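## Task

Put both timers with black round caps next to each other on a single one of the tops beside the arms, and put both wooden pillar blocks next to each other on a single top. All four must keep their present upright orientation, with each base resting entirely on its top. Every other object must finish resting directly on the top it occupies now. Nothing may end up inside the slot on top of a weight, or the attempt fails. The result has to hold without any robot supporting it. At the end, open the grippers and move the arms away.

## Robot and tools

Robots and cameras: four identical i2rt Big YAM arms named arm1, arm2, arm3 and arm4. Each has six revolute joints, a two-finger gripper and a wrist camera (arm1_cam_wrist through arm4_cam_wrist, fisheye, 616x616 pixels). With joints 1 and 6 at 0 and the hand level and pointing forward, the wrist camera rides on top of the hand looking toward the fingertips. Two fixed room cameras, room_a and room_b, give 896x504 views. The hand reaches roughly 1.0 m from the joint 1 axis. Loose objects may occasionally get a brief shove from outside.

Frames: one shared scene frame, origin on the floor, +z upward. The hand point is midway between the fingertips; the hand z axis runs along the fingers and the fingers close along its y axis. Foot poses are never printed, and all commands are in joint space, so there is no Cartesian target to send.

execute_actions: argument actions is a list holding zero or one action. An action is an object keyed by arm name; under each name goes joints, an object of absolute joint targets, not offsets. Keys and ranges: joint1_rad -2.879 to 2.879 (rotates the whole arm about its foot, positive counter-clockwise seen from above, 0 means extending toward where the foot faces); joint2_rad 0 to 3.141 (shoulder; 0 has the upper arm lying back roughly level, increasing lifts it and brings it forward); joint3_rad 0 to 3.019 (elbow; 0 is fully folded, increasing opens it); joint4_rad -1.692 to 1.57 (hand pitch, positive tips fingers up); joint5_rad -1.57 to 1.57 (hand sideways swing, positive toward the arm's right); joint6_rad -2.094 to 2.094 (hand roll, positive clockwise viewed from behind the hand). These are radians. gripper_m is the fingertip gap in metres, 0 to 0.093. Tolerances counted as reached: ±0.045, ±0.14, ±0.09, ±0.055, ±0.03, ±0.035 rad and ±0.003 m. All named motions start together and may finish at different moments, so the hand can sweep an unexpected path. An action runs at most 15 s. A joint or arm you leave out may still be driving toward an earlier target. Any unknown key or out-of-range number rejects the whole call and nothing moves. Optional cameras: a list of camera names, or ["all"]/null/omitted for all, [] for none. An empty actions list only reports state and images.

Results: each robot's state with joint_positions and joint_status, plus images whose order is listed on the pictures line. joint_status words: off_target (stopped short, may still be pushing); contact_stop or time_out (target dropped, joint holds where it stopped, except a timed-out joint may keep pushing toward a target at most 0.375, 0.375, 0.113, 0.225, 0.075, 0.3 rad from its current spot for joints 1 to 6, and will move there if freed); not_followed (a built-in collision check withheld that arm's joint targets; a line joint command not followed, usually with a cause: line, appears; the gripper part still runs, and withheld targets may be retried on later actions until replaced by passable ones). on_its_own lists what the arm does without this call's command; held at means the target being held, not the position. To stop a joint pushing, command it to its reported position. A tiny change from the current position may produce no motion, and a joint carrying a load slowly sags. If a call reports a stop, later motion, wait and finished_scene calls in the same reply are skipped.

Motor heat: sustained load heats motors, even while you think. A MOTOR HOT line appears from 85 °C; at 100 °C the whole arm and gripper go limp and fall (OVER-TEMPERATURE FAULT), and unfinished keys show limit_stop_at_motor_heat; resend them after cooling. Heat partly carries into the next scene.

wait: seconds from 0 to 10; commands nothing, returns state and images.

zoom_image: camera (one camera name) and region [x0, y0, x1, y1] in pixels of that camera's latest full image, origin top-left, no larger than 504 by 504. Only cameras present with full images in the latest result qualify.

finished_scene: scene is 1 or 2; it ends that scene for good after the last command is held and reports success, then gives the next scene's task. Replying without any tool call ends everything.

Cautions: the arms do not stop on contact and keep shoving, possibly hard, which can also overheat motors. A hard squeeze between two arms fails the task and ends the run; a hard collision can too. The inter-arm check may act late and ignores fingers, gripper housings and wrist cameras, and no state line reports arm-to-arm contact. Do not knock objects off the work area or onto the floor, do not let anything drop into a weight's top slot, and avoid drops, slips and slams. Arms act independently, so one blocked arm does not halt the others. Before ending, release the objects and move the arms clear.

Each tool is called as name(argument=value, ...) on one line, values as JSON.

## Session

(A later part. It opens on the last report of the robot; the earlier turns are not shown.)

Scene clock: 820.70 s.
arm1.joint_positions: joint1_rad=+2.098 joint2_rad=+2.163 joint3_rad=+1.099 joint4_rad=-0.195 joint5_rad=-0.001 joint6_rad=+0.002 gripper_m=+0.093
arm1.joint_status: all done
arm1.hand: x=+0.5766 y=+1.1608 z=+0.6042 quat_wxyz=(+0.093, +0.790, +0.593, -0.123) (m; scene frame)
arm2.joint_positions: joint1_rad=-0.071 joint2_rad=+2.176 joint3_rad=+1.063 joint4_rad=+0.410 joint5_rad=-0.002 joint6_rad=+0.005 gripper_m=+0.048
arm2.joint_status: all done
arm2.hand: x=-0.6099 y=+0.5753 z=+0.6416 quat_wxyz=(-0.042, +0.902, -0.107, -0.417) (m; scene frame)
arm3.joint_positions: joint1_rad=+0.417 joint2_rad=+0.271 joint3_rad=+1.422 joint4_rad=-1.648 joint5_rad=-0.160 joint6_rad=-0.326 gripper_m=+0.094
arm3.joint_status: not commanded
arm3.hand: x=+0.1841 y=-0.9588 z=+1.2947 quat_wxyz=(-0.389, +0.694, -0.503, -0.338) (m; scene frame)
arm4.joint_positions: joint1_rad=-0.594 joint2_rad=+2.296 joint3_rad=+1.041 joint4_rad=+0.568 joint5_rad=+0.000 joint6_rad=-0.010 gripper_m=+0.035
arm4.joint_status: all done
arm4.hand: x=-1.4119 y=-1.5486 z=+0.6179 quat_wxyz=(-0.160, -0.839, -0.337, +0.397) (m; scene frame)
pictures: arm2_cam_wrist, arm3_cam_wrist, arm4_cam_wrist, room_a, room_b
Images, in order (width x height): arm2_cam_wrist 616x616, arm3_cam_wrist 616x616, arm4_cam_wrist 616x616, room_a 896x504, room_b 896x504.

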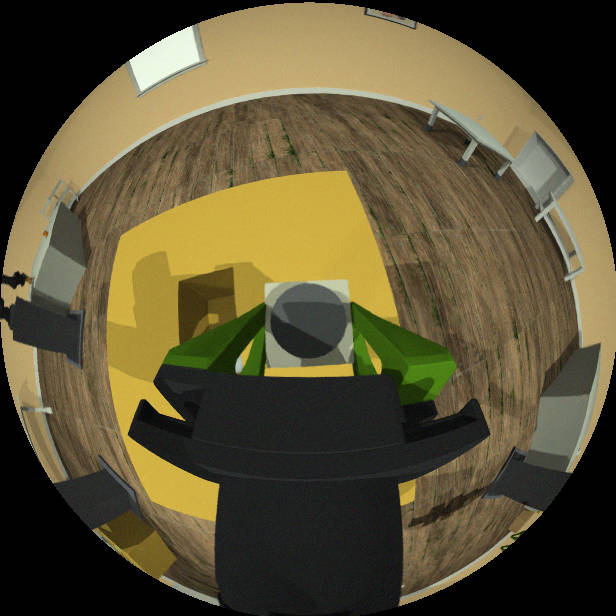

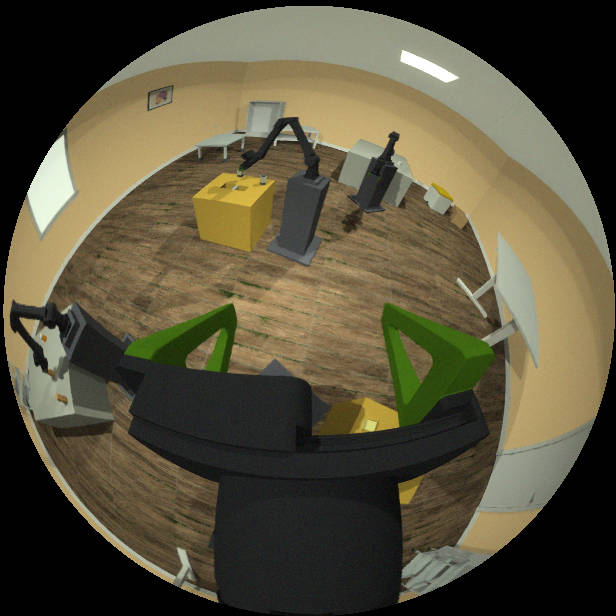

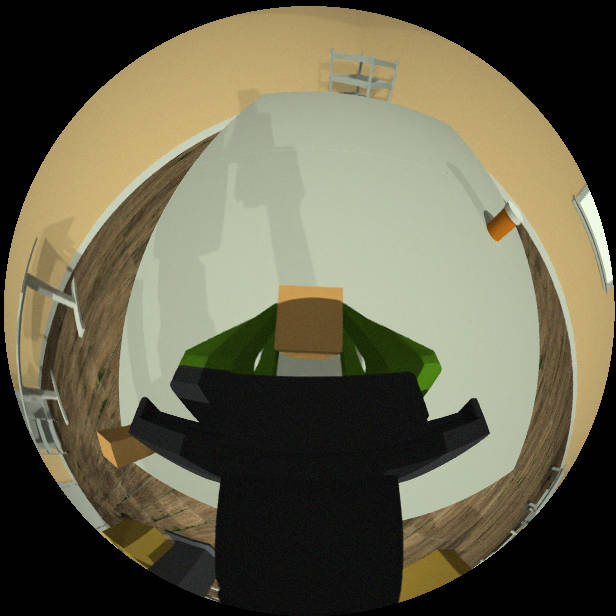

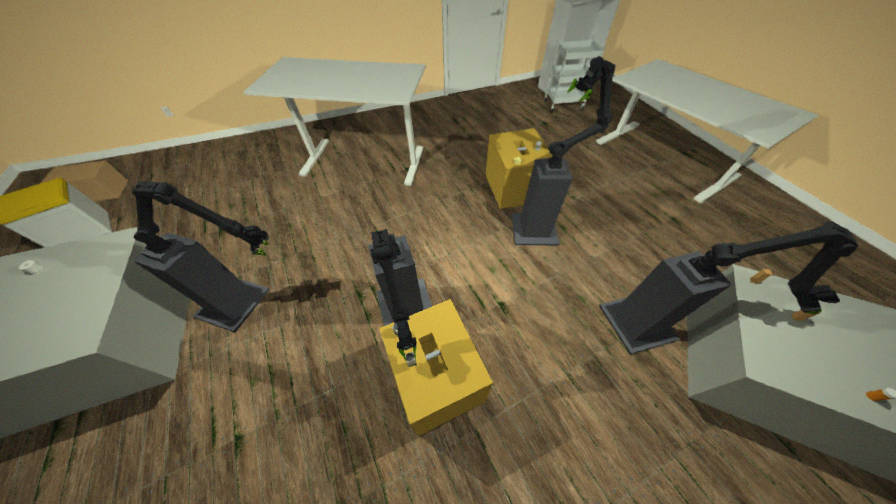

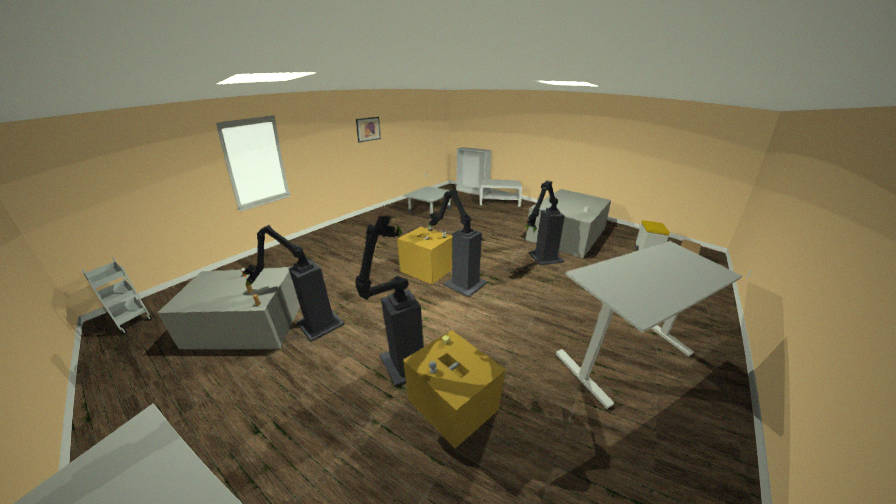

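zoom_image(camera="arm2_cam_wrist", region=[160, 240, 420, 400])

zoom_image(camera="room_b", region=[395, 205, 465, 255])

Region (160, 240, 420, 400) of arm2_cam_wrist's 616x616 image, scaled by 1.938, with more detail than that image has; it fills the top 310 rows of this view, and the rest is white.

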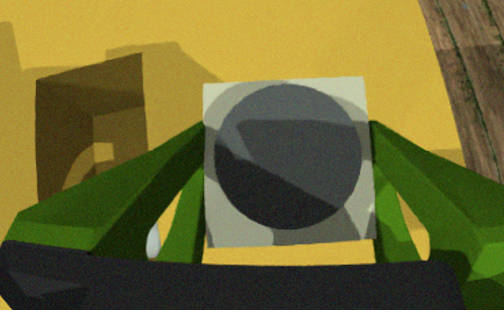

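Region (395, 205, 465, 255) of room_b's 896x504 image, scaled by 7.200, with more detail than that image has; it fills the top 360 rows of this view, and the rest is white.

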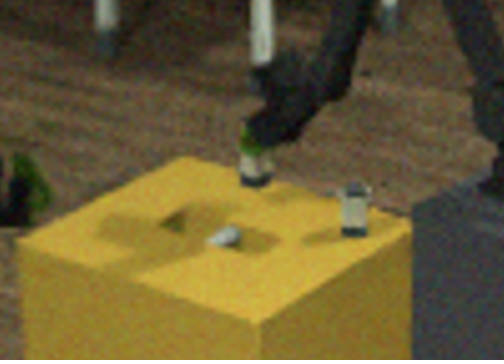

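execute_actions(actions=[{"arm2": {"joints": {"joint1_rad": -0.105, "joint2_rad": 2.27, "joint4_rad": 0.512}}, "arm4": {"joints": {"joint2_rad": 2.322, "joint4_rad": 0.662}}}], cameras=["arm2_cam_wrist", "arm3_cam_wrist", "arm4_cam_wrist", "room_a", "room_b"])

Scene clock: 859.00 s.
arm1.joint_positions: joint1_rad=+2.098 joint2_rad=+2.163 joint3_rad=+1.099 joint4_rad=-0.195 joint5_rad=-0.001 joint6_rad=+0.002 gripper_m=+0.093
arm1.joint_status: not commanded
arm1.hand: x=+0.5766 y=+1.1608 z=+0.6042 quat_wxyz=(+0.093, +0.790, +0.593, -0.123) (m; scene frame)
arm2.joint_positions: joint1_rad=-0.102 joint2_rad=+2.271 joint3_rad=+1.054 joint4_rad=+0.489 joint5_rad=-0.001 joint6_rad=+0.005 gripper_m=+0.048
arm2.joint_status: all done
arm2.hand: x=-0.5897 y=+0.5904 z=+0.5941 quat_wxyz=(-0.047, +0.905, -0.121, -0.405) (m; scene frame)
arm3.joint_positions: joint1_rad=+0.417 joint2_rad=+0.271 joint3_rad=+1.422 joint4_rad=-1.648 joint5_rad=-0.160 joint6_rad=-0.326 gripper_m=+0.094
arm3.joint_status: not commanded
arm3.hand: x=+0.1841 y=-0.9588 z=+1.2947 quat_wxyz=(-0.389, +0.694, -0.503, -0.338) (m; scene frame)
arm4.joint_positions: joint1_rad=-0.594 joint2_rad=+2.328 joint3_rad=+1.041 joint4_rad=+0.628 joint5_rad=+0.000 joint6_rad=-0.010 gripper_m=+0.035
arm4.joint_status: all done
arm4.hand: x=-1.4121 y=-1.5489 z=+0.6102 quat_wxyz=(-0.165, -0.833, -0.334, +0.409) (m; scene frame)
pictures: arm2_cam_wrist, arm3_cam_wrist, arm4_cam_wrist, room_a, room_b
Images, in order (width x height): arm2_cam_wrist 616x616, arm3_cam_wrist 616x616, arm4_cam_wrist 616x616, room_a 896x504, room_b 896x504.

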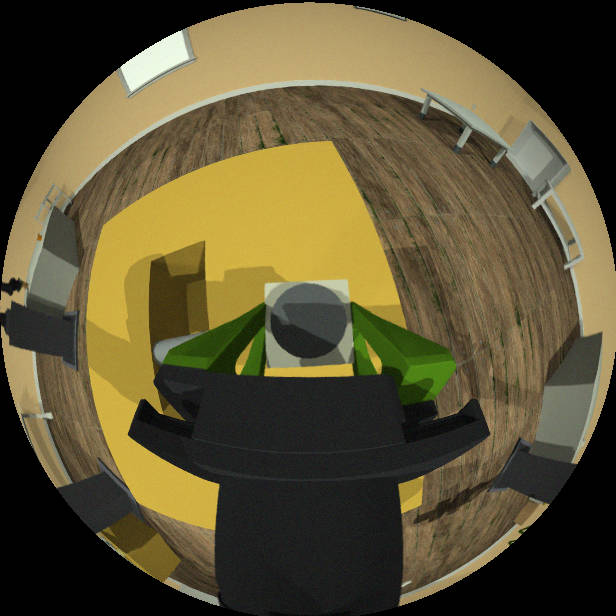

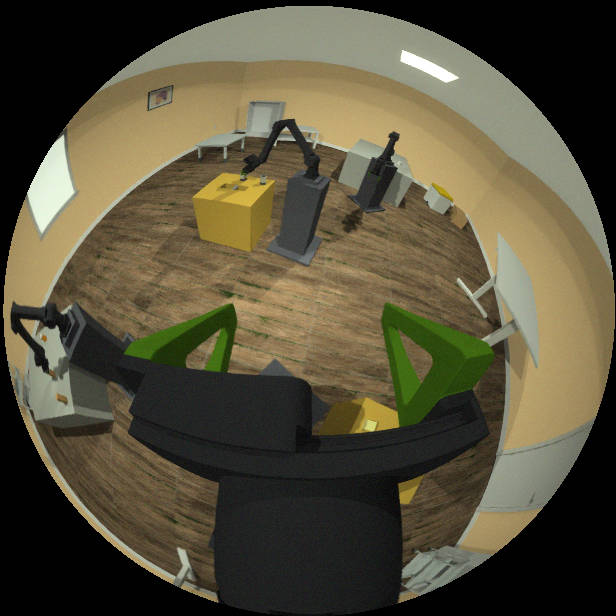

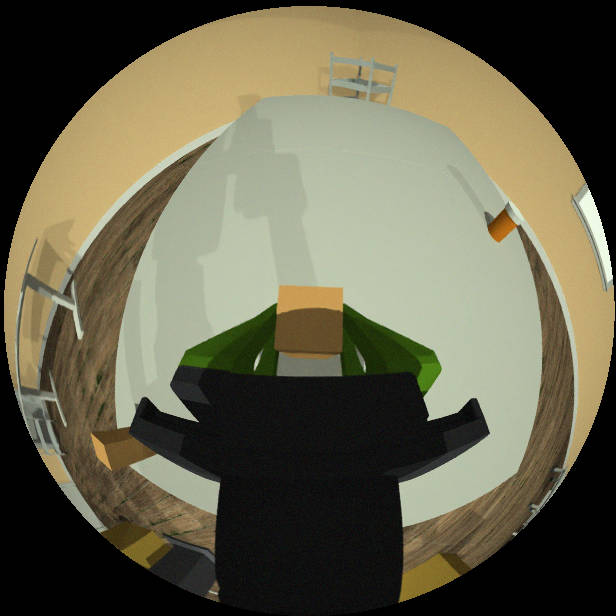

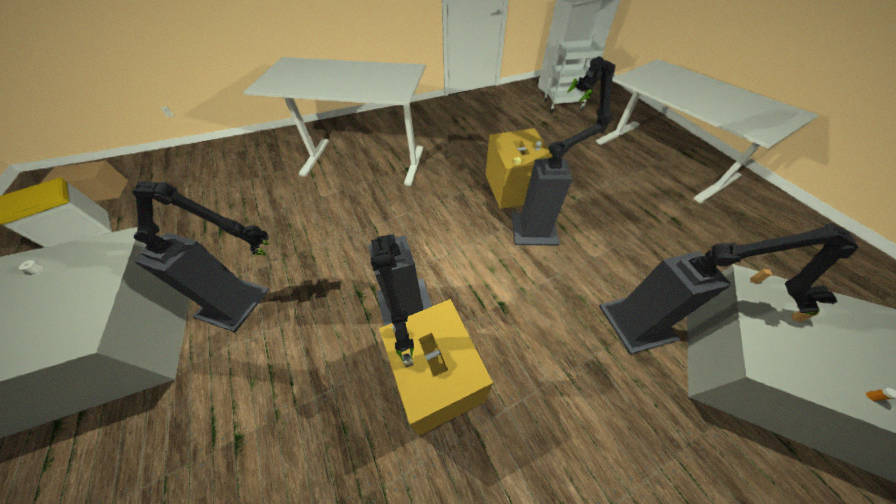

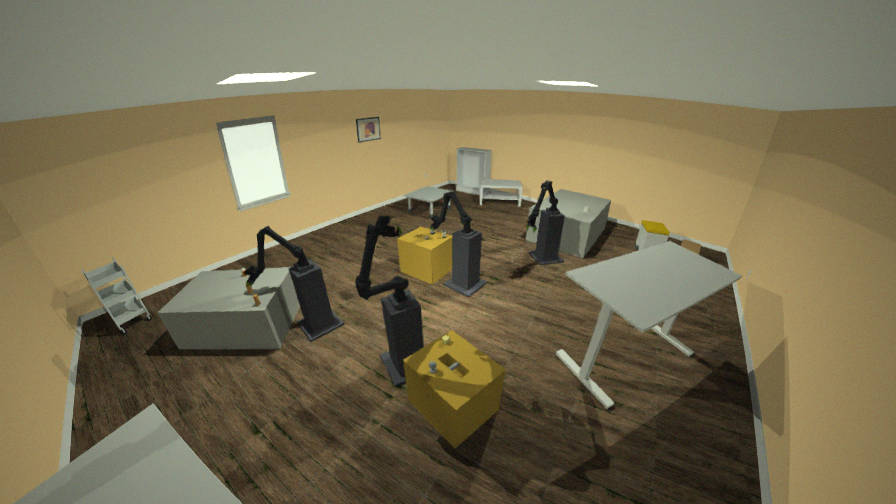

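zoom_image(camera="arm3_cam_wrist", region=[210, 150, 280, 200])

zoom_image(camera="arm4_cam_wrist", region=[70, 390, 190, 510])

zoom_image(camera="arm4_cam_wrist", region=[250, 270, 370, 390])

zoom_image(camera="room_a", region=[740, 255, 850, 340])

Region (210, 150, 280, 200) of arm3_cam_wrist's 616x616 image, scaled by 7.200, with more detail than that image has; it fills the top 360 rows of this view, and the rest is white.

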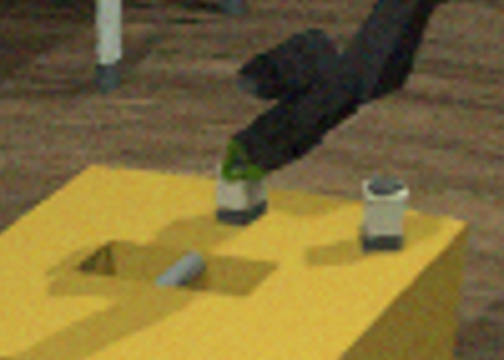

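Region (70, 390, 190, 510) of arm4_cam_wrist's 616x616 image, scaled by 4.200, with more detail than that image has.

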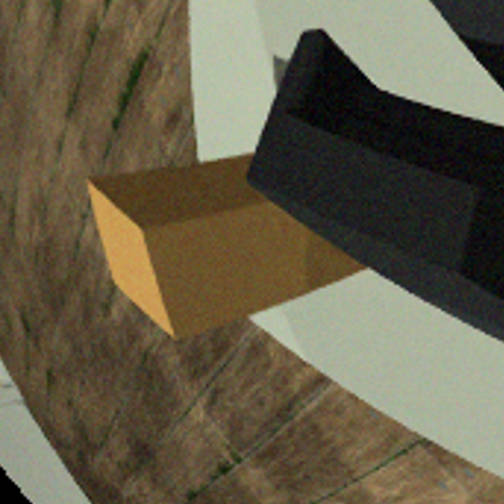

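Region (250, 270, 370, 390) of arm4_cam_wrist's 616x616 image, scaled by 4.200, with more detail than that image has.

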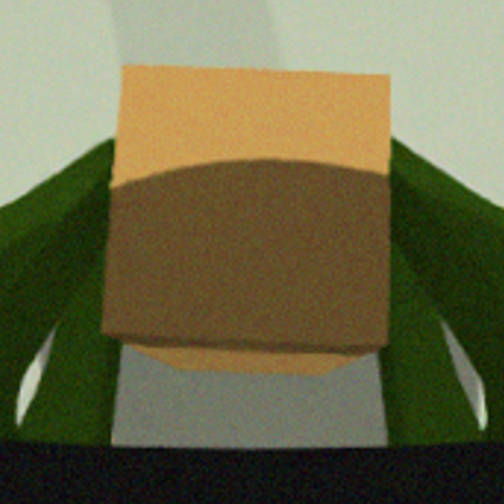

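Region (740, 255, 850, 340) of room_a's 896x504 image, scaled by 4.582, with more detail than that image has; it fills the top 389 rows of this view, and the rest is white.

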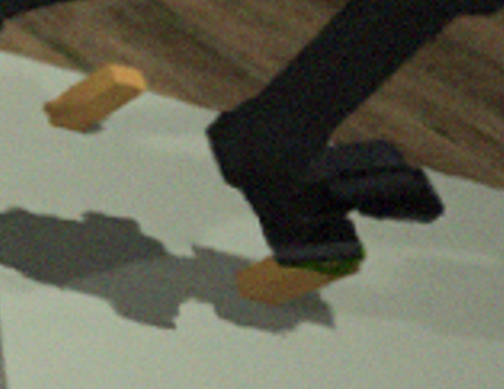

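execute_actions(actions=[{"arm2": {"joints": {"gripper_m": 0.093}}, "arm4": {"joints": {"joint2_rad": 2.352}}}], cameras=["arm2_cam_wrist", "arm3_cam_wrist", "arm4_cam_wrist", "room_a", "room_b"])

Scene clock: 891.03 s.
arm1.joint_positions: joint1_rad=+2.098 joint2_rad=+2.163 joint3_rad=+1.099 joint4_rad=-0.195 joint5_rad=-0.001 joint6_rad=+0.002 gripper_m=+0.093
arm1.joint_status: not commanded
arm1.hand: x=+0.5766 y=+1.1608 z=+0.6042 quat_wxyz=(+0.093, +0.790, +0.593, -0.123) (m; scene frame)
arm2.joint_positions: joint1_rad=-0.102 joint2_rad=+2.271 joint3_rad=+1.054 joint4_rad=+0.494 joint5_rad=-0.001 joint6_rad=+0.005 gripper_m=+0.093
arm2.joint_status: all done
arm2.hand: x=-0.5906 y=+0.5906 z=+0.5953 quat_wxyz=(-0.047, +0.904, -0.121, -0.407) (m; scene frame)
arm3.joint_positions: joint1_rad=+0.417 joint2_rad=+0.271 joint3_rad=+1.422 joint4_rad=-1.648 joint5_rad=-0.160 joint6_rad=-0.326 gripper_m=+0.094
arm3.joint_status: not commanded
arm3.hand: x=+0.1841 y=-0.9588 z=+1.2947 quat_wxyz=(-0.389, +0.694, -0.503, -0.338) (m; scene frame)
arm4.joint_positions: joint1_rad=-0.594 joint2_rad=+2.339 joint3_rad=+1.042 joint4_rad=+0.639 joint5_rad=+0.000 joint6_rad=-0.010 gripper_m=+0.035
arm4.joint_status: all done
arm4.hand: x=-1.4109 y=-1.5479 z=+0.6055 quat_wxyz=(-0.165, -0.833, -0.334, +0.409) (m; scene frame)
pictures: arm2_cam_wrist, arm3_cam_wrist, arm4_cam_wrist, room_a, room_b
Images, in order (width x height): arm2_cam_wrist 616x616, arm3_cam_wrist 616x616, arm4_cam_wrist 616x616, room_a 896x504, room_b 896x504.

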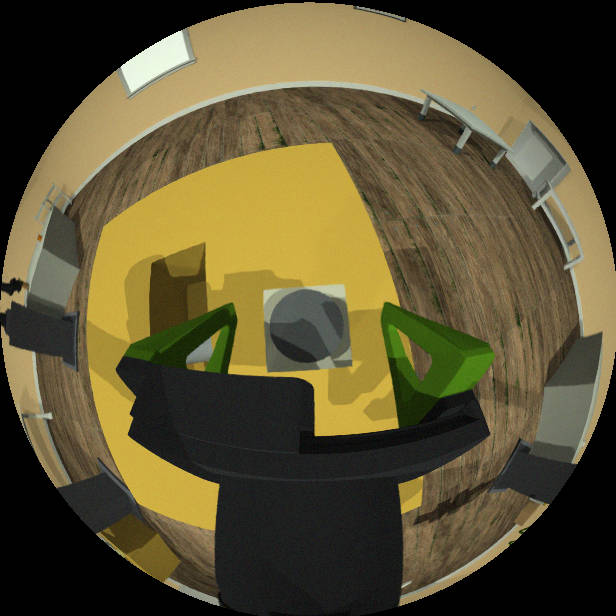

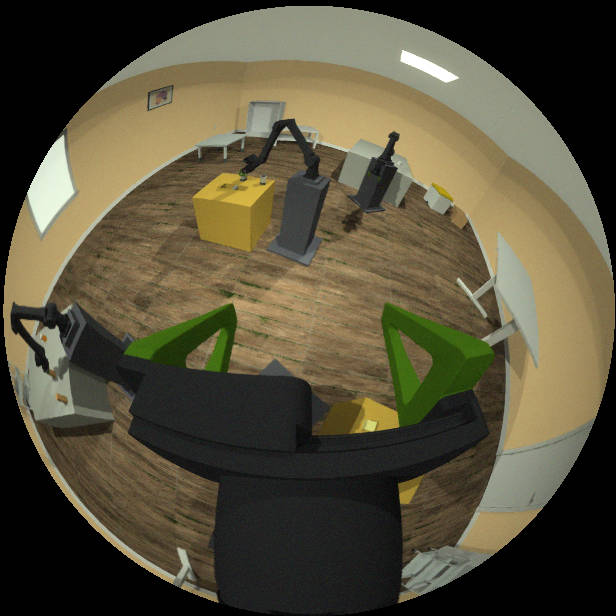

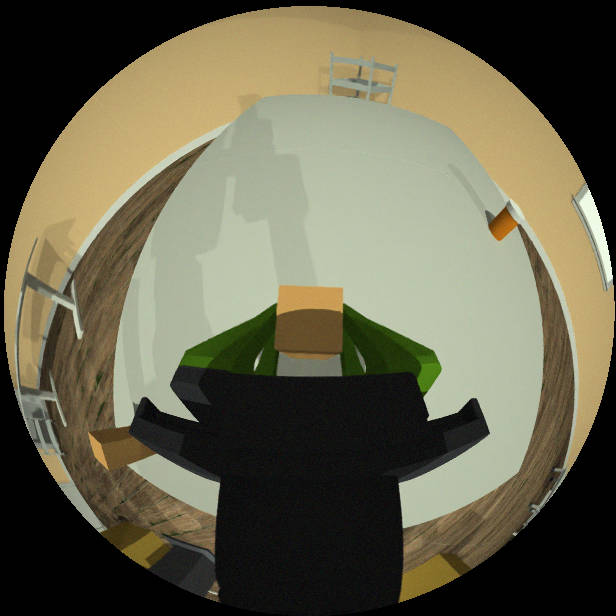

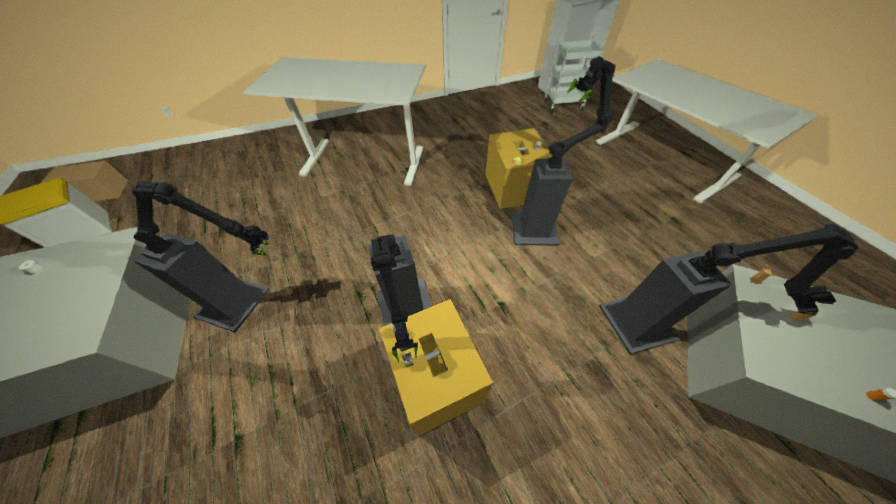

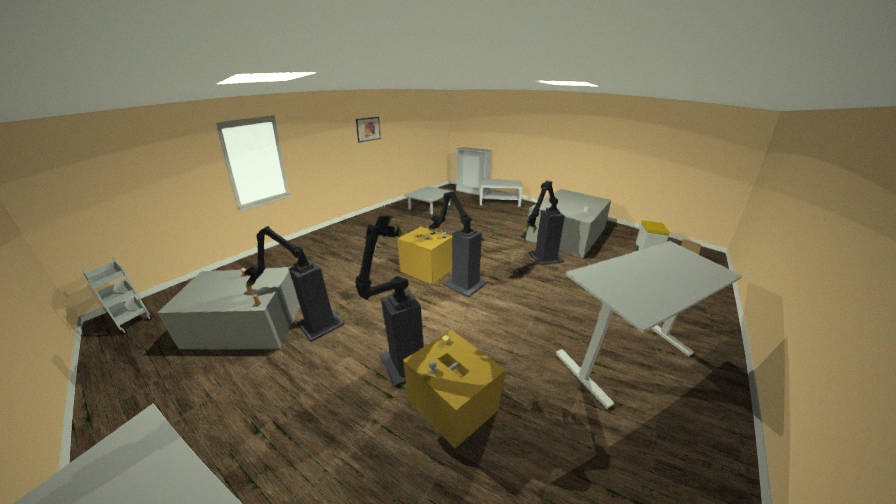

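execute_actions(actions=[], cameras=["arm4_cam_wrist", "room_a", "room_b", "arm3_cam_wrist"])

zoom_image(camera="arm4_cam_wrist", region=[70, 390, 190, 510])

zoom_image(camera="room_b", region=[225, 265, 285, 310])

zoom_image(camera="arm3_cam_wrist", region=[25, 340, 95, 420])

Scene clock: 897.40 s.
arm1.joint_positions: joint1_rad=+2.098 joint2_rad=+2.163 joint3_rad=+1.099 joint4_rad=-0.195 joint5_rad=-0.001 joint6_rad=+0.002 gripper_m=+0.093
arm1.joint_status: not commanded
arm1.hand: x=+0.5766 y=+1.1608 z=+0.6042 quat_wxyz=(+0.093, +0.790, +0.593, -0.123) (m; scene frame)
arm2.joint_positions: joint1_rad=-0.102 joint2_rad=+2.271 joint3_rad=+1.054 joint4_rad=+0.494 joint5_rad=-0.001 joint6_rad=+0.005 gripper_m=+0.093
arm2.joint_status: all done
arm2.hand: x=-0.5906 y=+0.5906 z=+0.5953 quat_wxyz=(-0.047, +0.904, -0.121, -0.407) (m; scene frame)
arm3.joint_positions: joint1_rad=+0.417 joint2_rad=+0.271 joint3_rad=+1.422 joint4_rad=-1.648 joint5_rad=-0.160 joint6_rad=-0.326 gripper_m=+0.094
arm3.joint_status: not commanded
arm3.hand: x=+0.1841 y=-0.9588 z=+1.2947 quat_wxyz=(-0.389, +0.694, -0.503, -0.338) (m; scene frame)
arm4.joint_positions: joint1_rad=-0.594 joint2_rad=+2.339 joint3_rad=+1.042 joint4_rad=+0.639 joint5_rad=+0.000 joint6_rad=-0.010 gripper_m=+0.035
arm4.joint_status: all done
arm4.hand: x=-1.4109 y=-1.5479 z=+0.6055 quat_wxyz=(-0.165, -0.833, -0.334, +0.409) (m; scene frame)
pictures: arm3_cam_wrist, arm4_cam_wrist, room_a, room_b
Images, in order (width x height): arm3_cam_wrist 616x616, arm4_cam_wrist 616x616, room_a 896x504, room_b 896x504.

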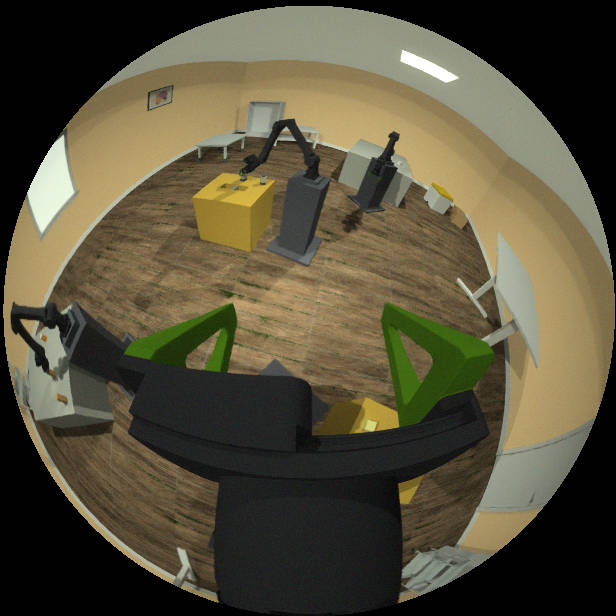

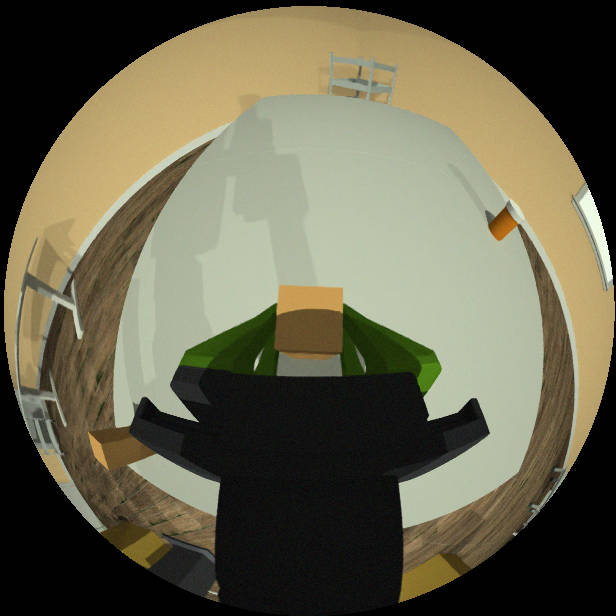

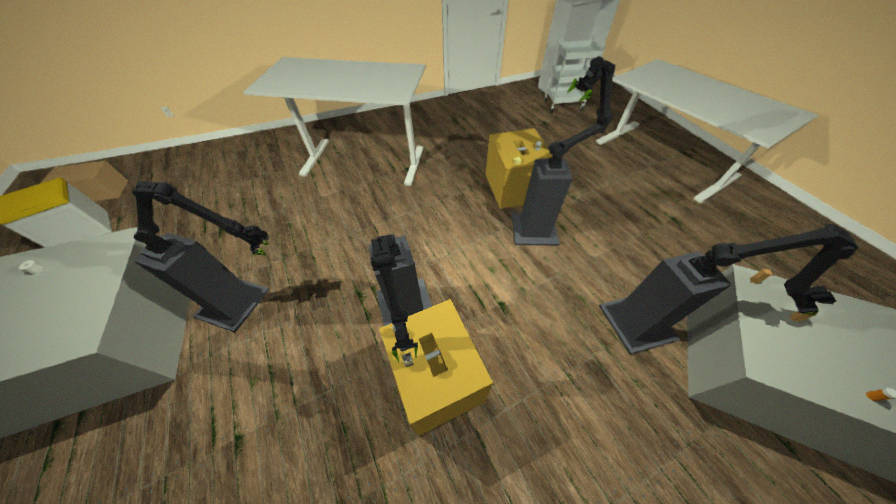

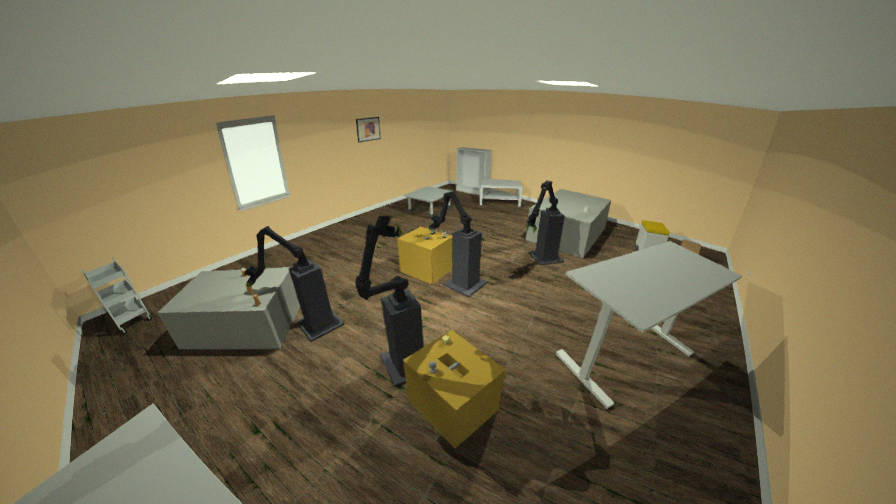

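Region (70, 390, 190, 510) of arm4_cam_wrist's 616x616 image, scaled by 4.200, with more detail than that image has.

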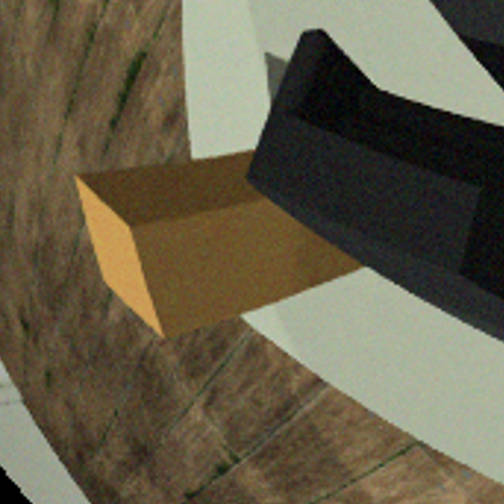

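Region (225, 265, 285, 310) of room_b's 896x504 image, scaled by 8.400, with more detail than that image has; it fills the top 378 rows of this view, and the rest is white.

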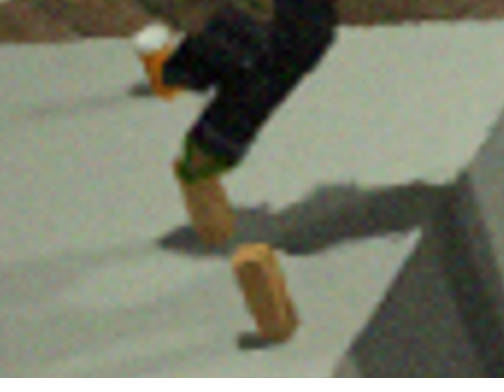

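Region (25, 340, 95, 420) of arm3_cam_wrist's 616x616 image, scaled by 6.300, with more detail than that image has; it fills the left 441 columns of this view, and the rest is white.

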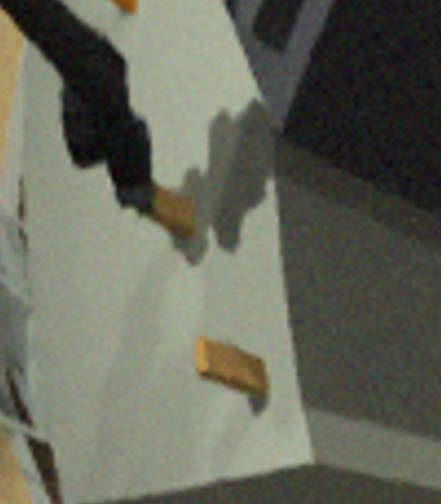

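execute_actions(actions=[{"arm4": {"joints": {"joint2_rad": 2.372, "joint4_rad": 0.648}}}], cameras=["arm4_cam_wrist", "room_b"])

Scene clock: 920.50 s.
arm1.joint_positions: joint1_rad=+2.098 joint2_rad=+2.163 joint3_rad=+1.099 joint4_rad=-0.195 joint5_rad=-0.001 joint6_rad=+0.002 gripper_m=+0.093
arm1.joint_status: not commanded
arm1.hand: x=+0.5766 y=+1.1608 z=+0.6042 quat_wxyz=(+0.093, +0.790, +0.593, -0.123) (m; scene frame)
arm2.joint_positions: joint1_rad=-0.102 joint2_rad=+2.271 joint3_rad=+1.054 joint4_rad=+0.494 joint5_rad=-0.001 joint6_rad=+0.005 gripper_m=+0.093
arm2.joint_status: not commanded
arm2.hand: x=-0.5906 y=+0.5906 z=+0.5953 quat_wxyz=(-0.047, +0.904, -0.121, -0.407) (m; scene frame)
arm3.joint_positions: joint1_rad=+0.417 joint2_rad=+0.271 joint3_rad=+1.422 joint4_rad=-1.648 joint5_rad=-0.160 joint6_rad=-0.326 gripper_m=+0.094
arm3.joint_status: not commanded
arm3.hand: x=+0.1841 y=-0.9588 z=+1.2947 quat_wxyz=(-0.389, +0.694, -0.503, -0.338) (m; scene frame)
arm4.joint_positions: joint1_rad=-0.594 joint2_rad=+2.340 joint3_rad=+1.042 joint4_rad=+0.639 joint5_rad=+0.000 joint6_rad=-0.010 gripper_m=+0.035
arm4.joint_status: all done
arm4.hand: x=-1.4109 y=-1.5479 z=+0.6048 quat_wxyz=(-0.165, -0.833, -0.334, +0.408) (m; scene frame)
pictures: arm4_cam_wrist, room_b
Images, in order (width x height): arm4_cam_wrist 616x616, room_b 896x504.

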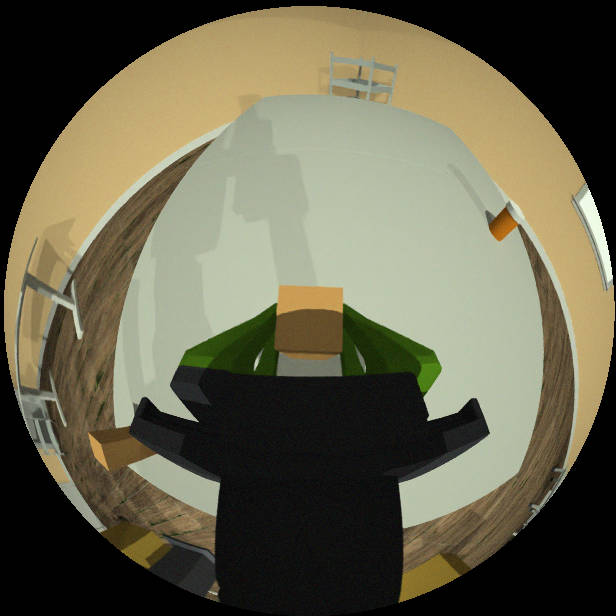

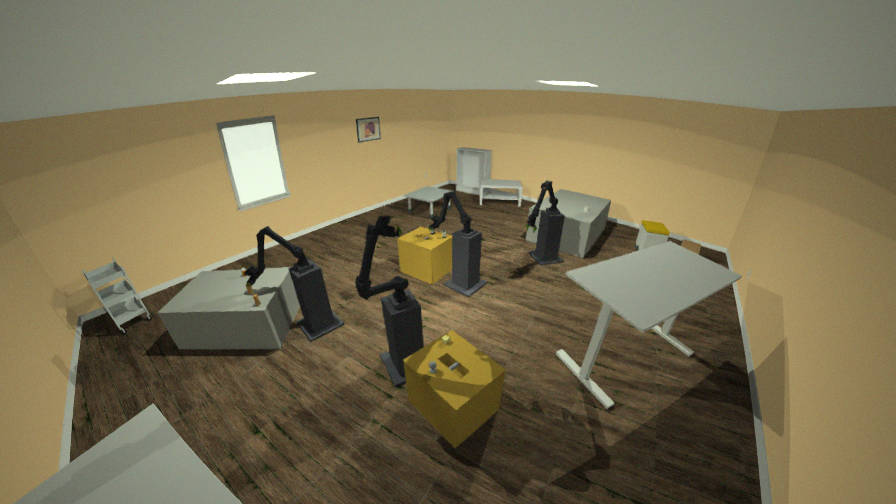

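execute_actions(actions=[{"arm2": {"joints": {"joint2_rad": 1.87}}, "arm4": {"joints": {"gripper_m": 0.093, "joint2_rad": 1.95}}}])

Scene clock: 929.27 s.
arm1.joint_positions: joint1_rad=+2.098 joint2_rad=+2.163 joint3_rad=+1.099 joint4_rad=-0.195 joint5_rad=-0.001 joint6_rad=+0.002 gripper_m=+0.093
arm1.joint_status: not commanded
arm1.hand: x=+0.5766 y=+1.1608 z=+0.6042 quat_wxyz=(+0.093, +0.790, +0.593, -0.123) (m; scene frame)
arm2.joint_positions: joint1_rad=-0.102 joint2_rad=+1.857 joint3_rad=+1.054 joint4_rad=+0.508 joint5_rad=-0.001 joint6_rad=+0.005 gripper_m=+0.093
arm2.joint_status: all done
arm2.hand: x=-0.6487 y=+0.6084 z=+0.8676 quat_wxyz=(-0.071, +0.797, -0.108, -0.590) (m; scene frame)
arm3.joint_positions: joint1_rad=+0.417 joint2_rad=+0.271 joint3_rad=+1.422 joint4_rad=-1.648 joint5_rad=-0.160 joint6_rad=-0.326 gripper_m=+0.094
arm3.joint_status: not commanded
arm3.hand: x=+0.1841 y=-0.9588 z=+1.2947 quat_wxyz=(-0.389, +0.694, -0.503, -0.338) (m; scene frame)
arm4.joint_positions: joint1_rad=-0.594 joint2_rad=+1.953 joint3_rad=+1.047 joint4_rad=+0.639 joint5_rad=+0.000 joint6_rad=-0.010 gripper_m=+0.093
arm4.joint_status: all done
arm4.hand: x=-1.4616 y=-1.5927 z=+0.8591 quat_wxyz=(-0.225, -0.738, -0.295, +0.563) (m; scene frame)
pictures: arm1_cam_wrist, arm2_cam_wrist, arm3_cam_wrist, arm4_cam_wrist, room_a, room_b
Images, in order (width x height): arm1_cam_wrist 616x616, arm2_cam_wrist 616x616, arm3_cam_wrist 616x616, arm4_cam_wrist 616x616, room_a 896x504, room_b 896x504.

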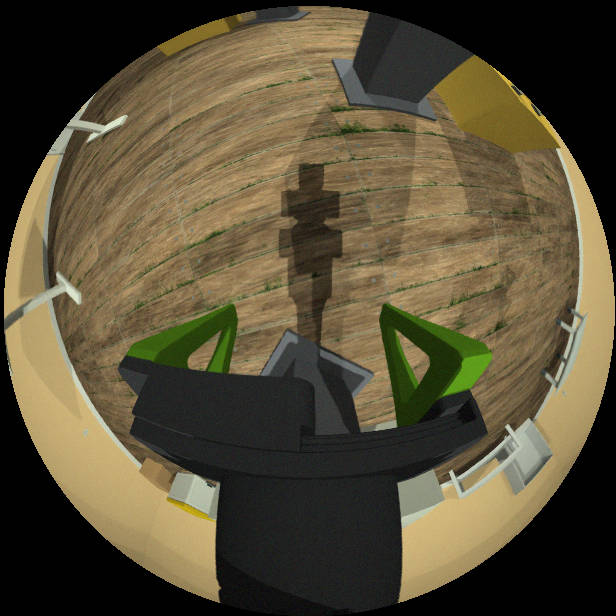

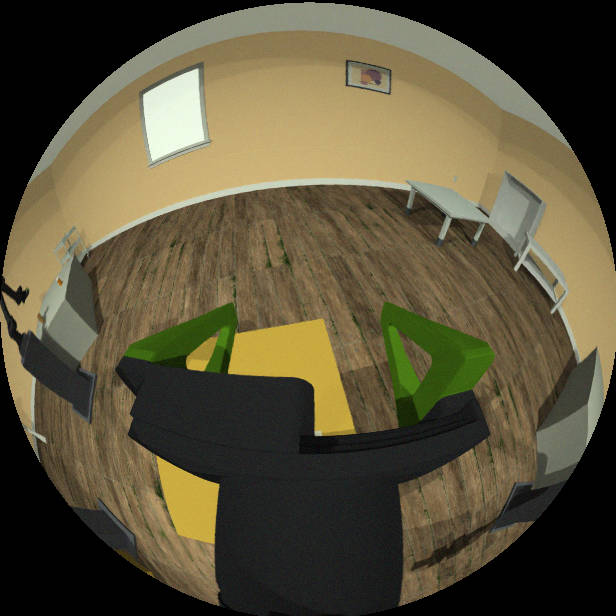

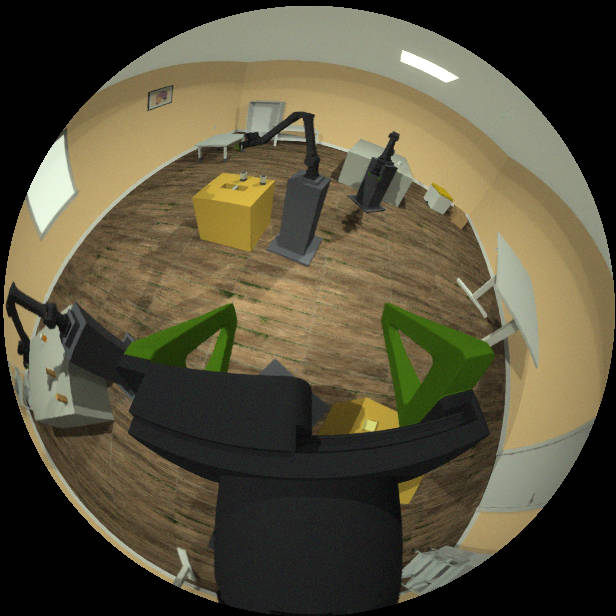

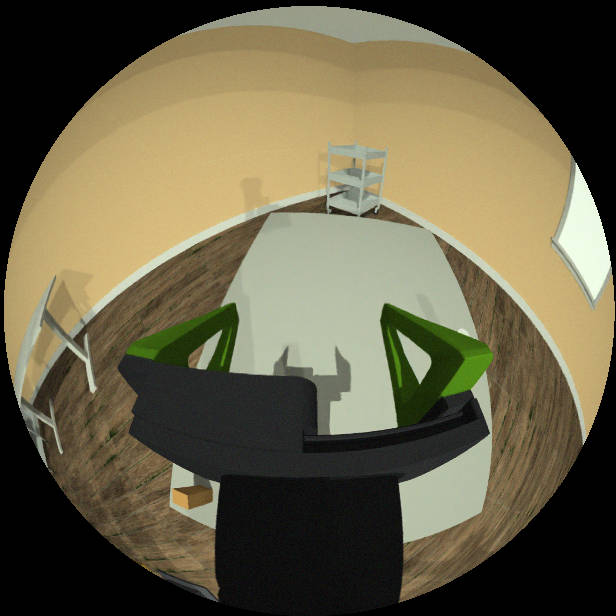

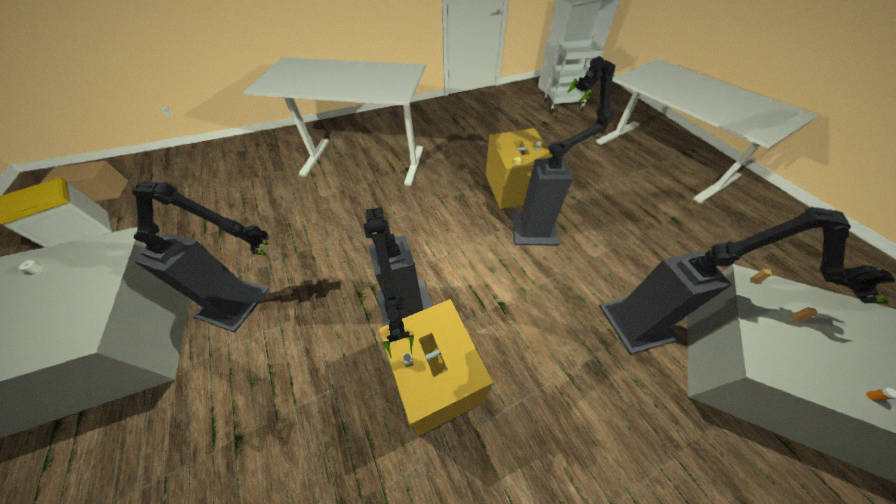

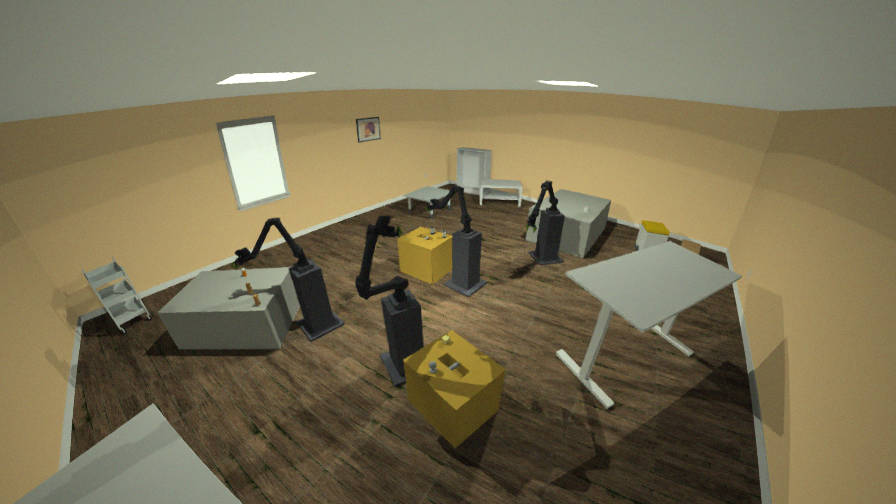

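zoom_image(camera="room_b", region=[210, 240, 310, 320])

zoom_image(camera="arm3_cam_wrist", region=[190, 130, 290, 215])

zoom_image(camera="room_b", region=[395, 320, 515, 420])

Region (210, 240, 310, 320) of room_b's 896x504 image, scaled by 5.040, with more detail than that image has; it fills the top 403 rows of this view, and the rest is white.

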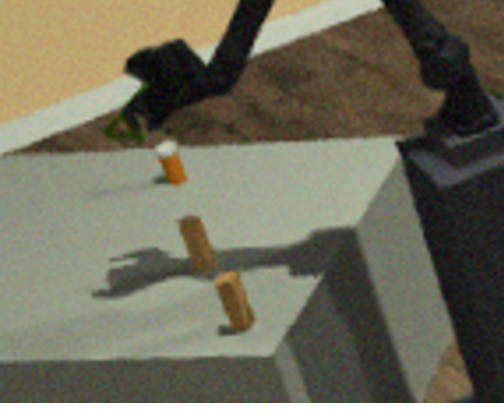

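Region (190, 130, 290, 215) of arm3_cam_wrist's 616x616 image, scaled by 5.040, with more detail than that image has; it fills the top 428 rows of this view, and the rest is white.

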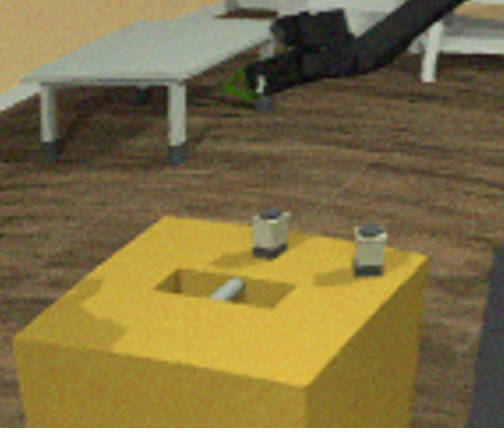

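Region (395, 320, 515, 420) of room_b's 896x504 image, scaled by 4.200, with more detail than that image has.

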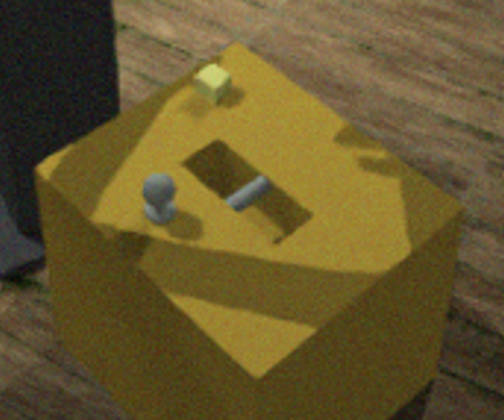

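All four objects are upright on their tops, everything else is still in place, and the arms are clear.

finished_scene(scene=2)

The scene is finished: the task was done.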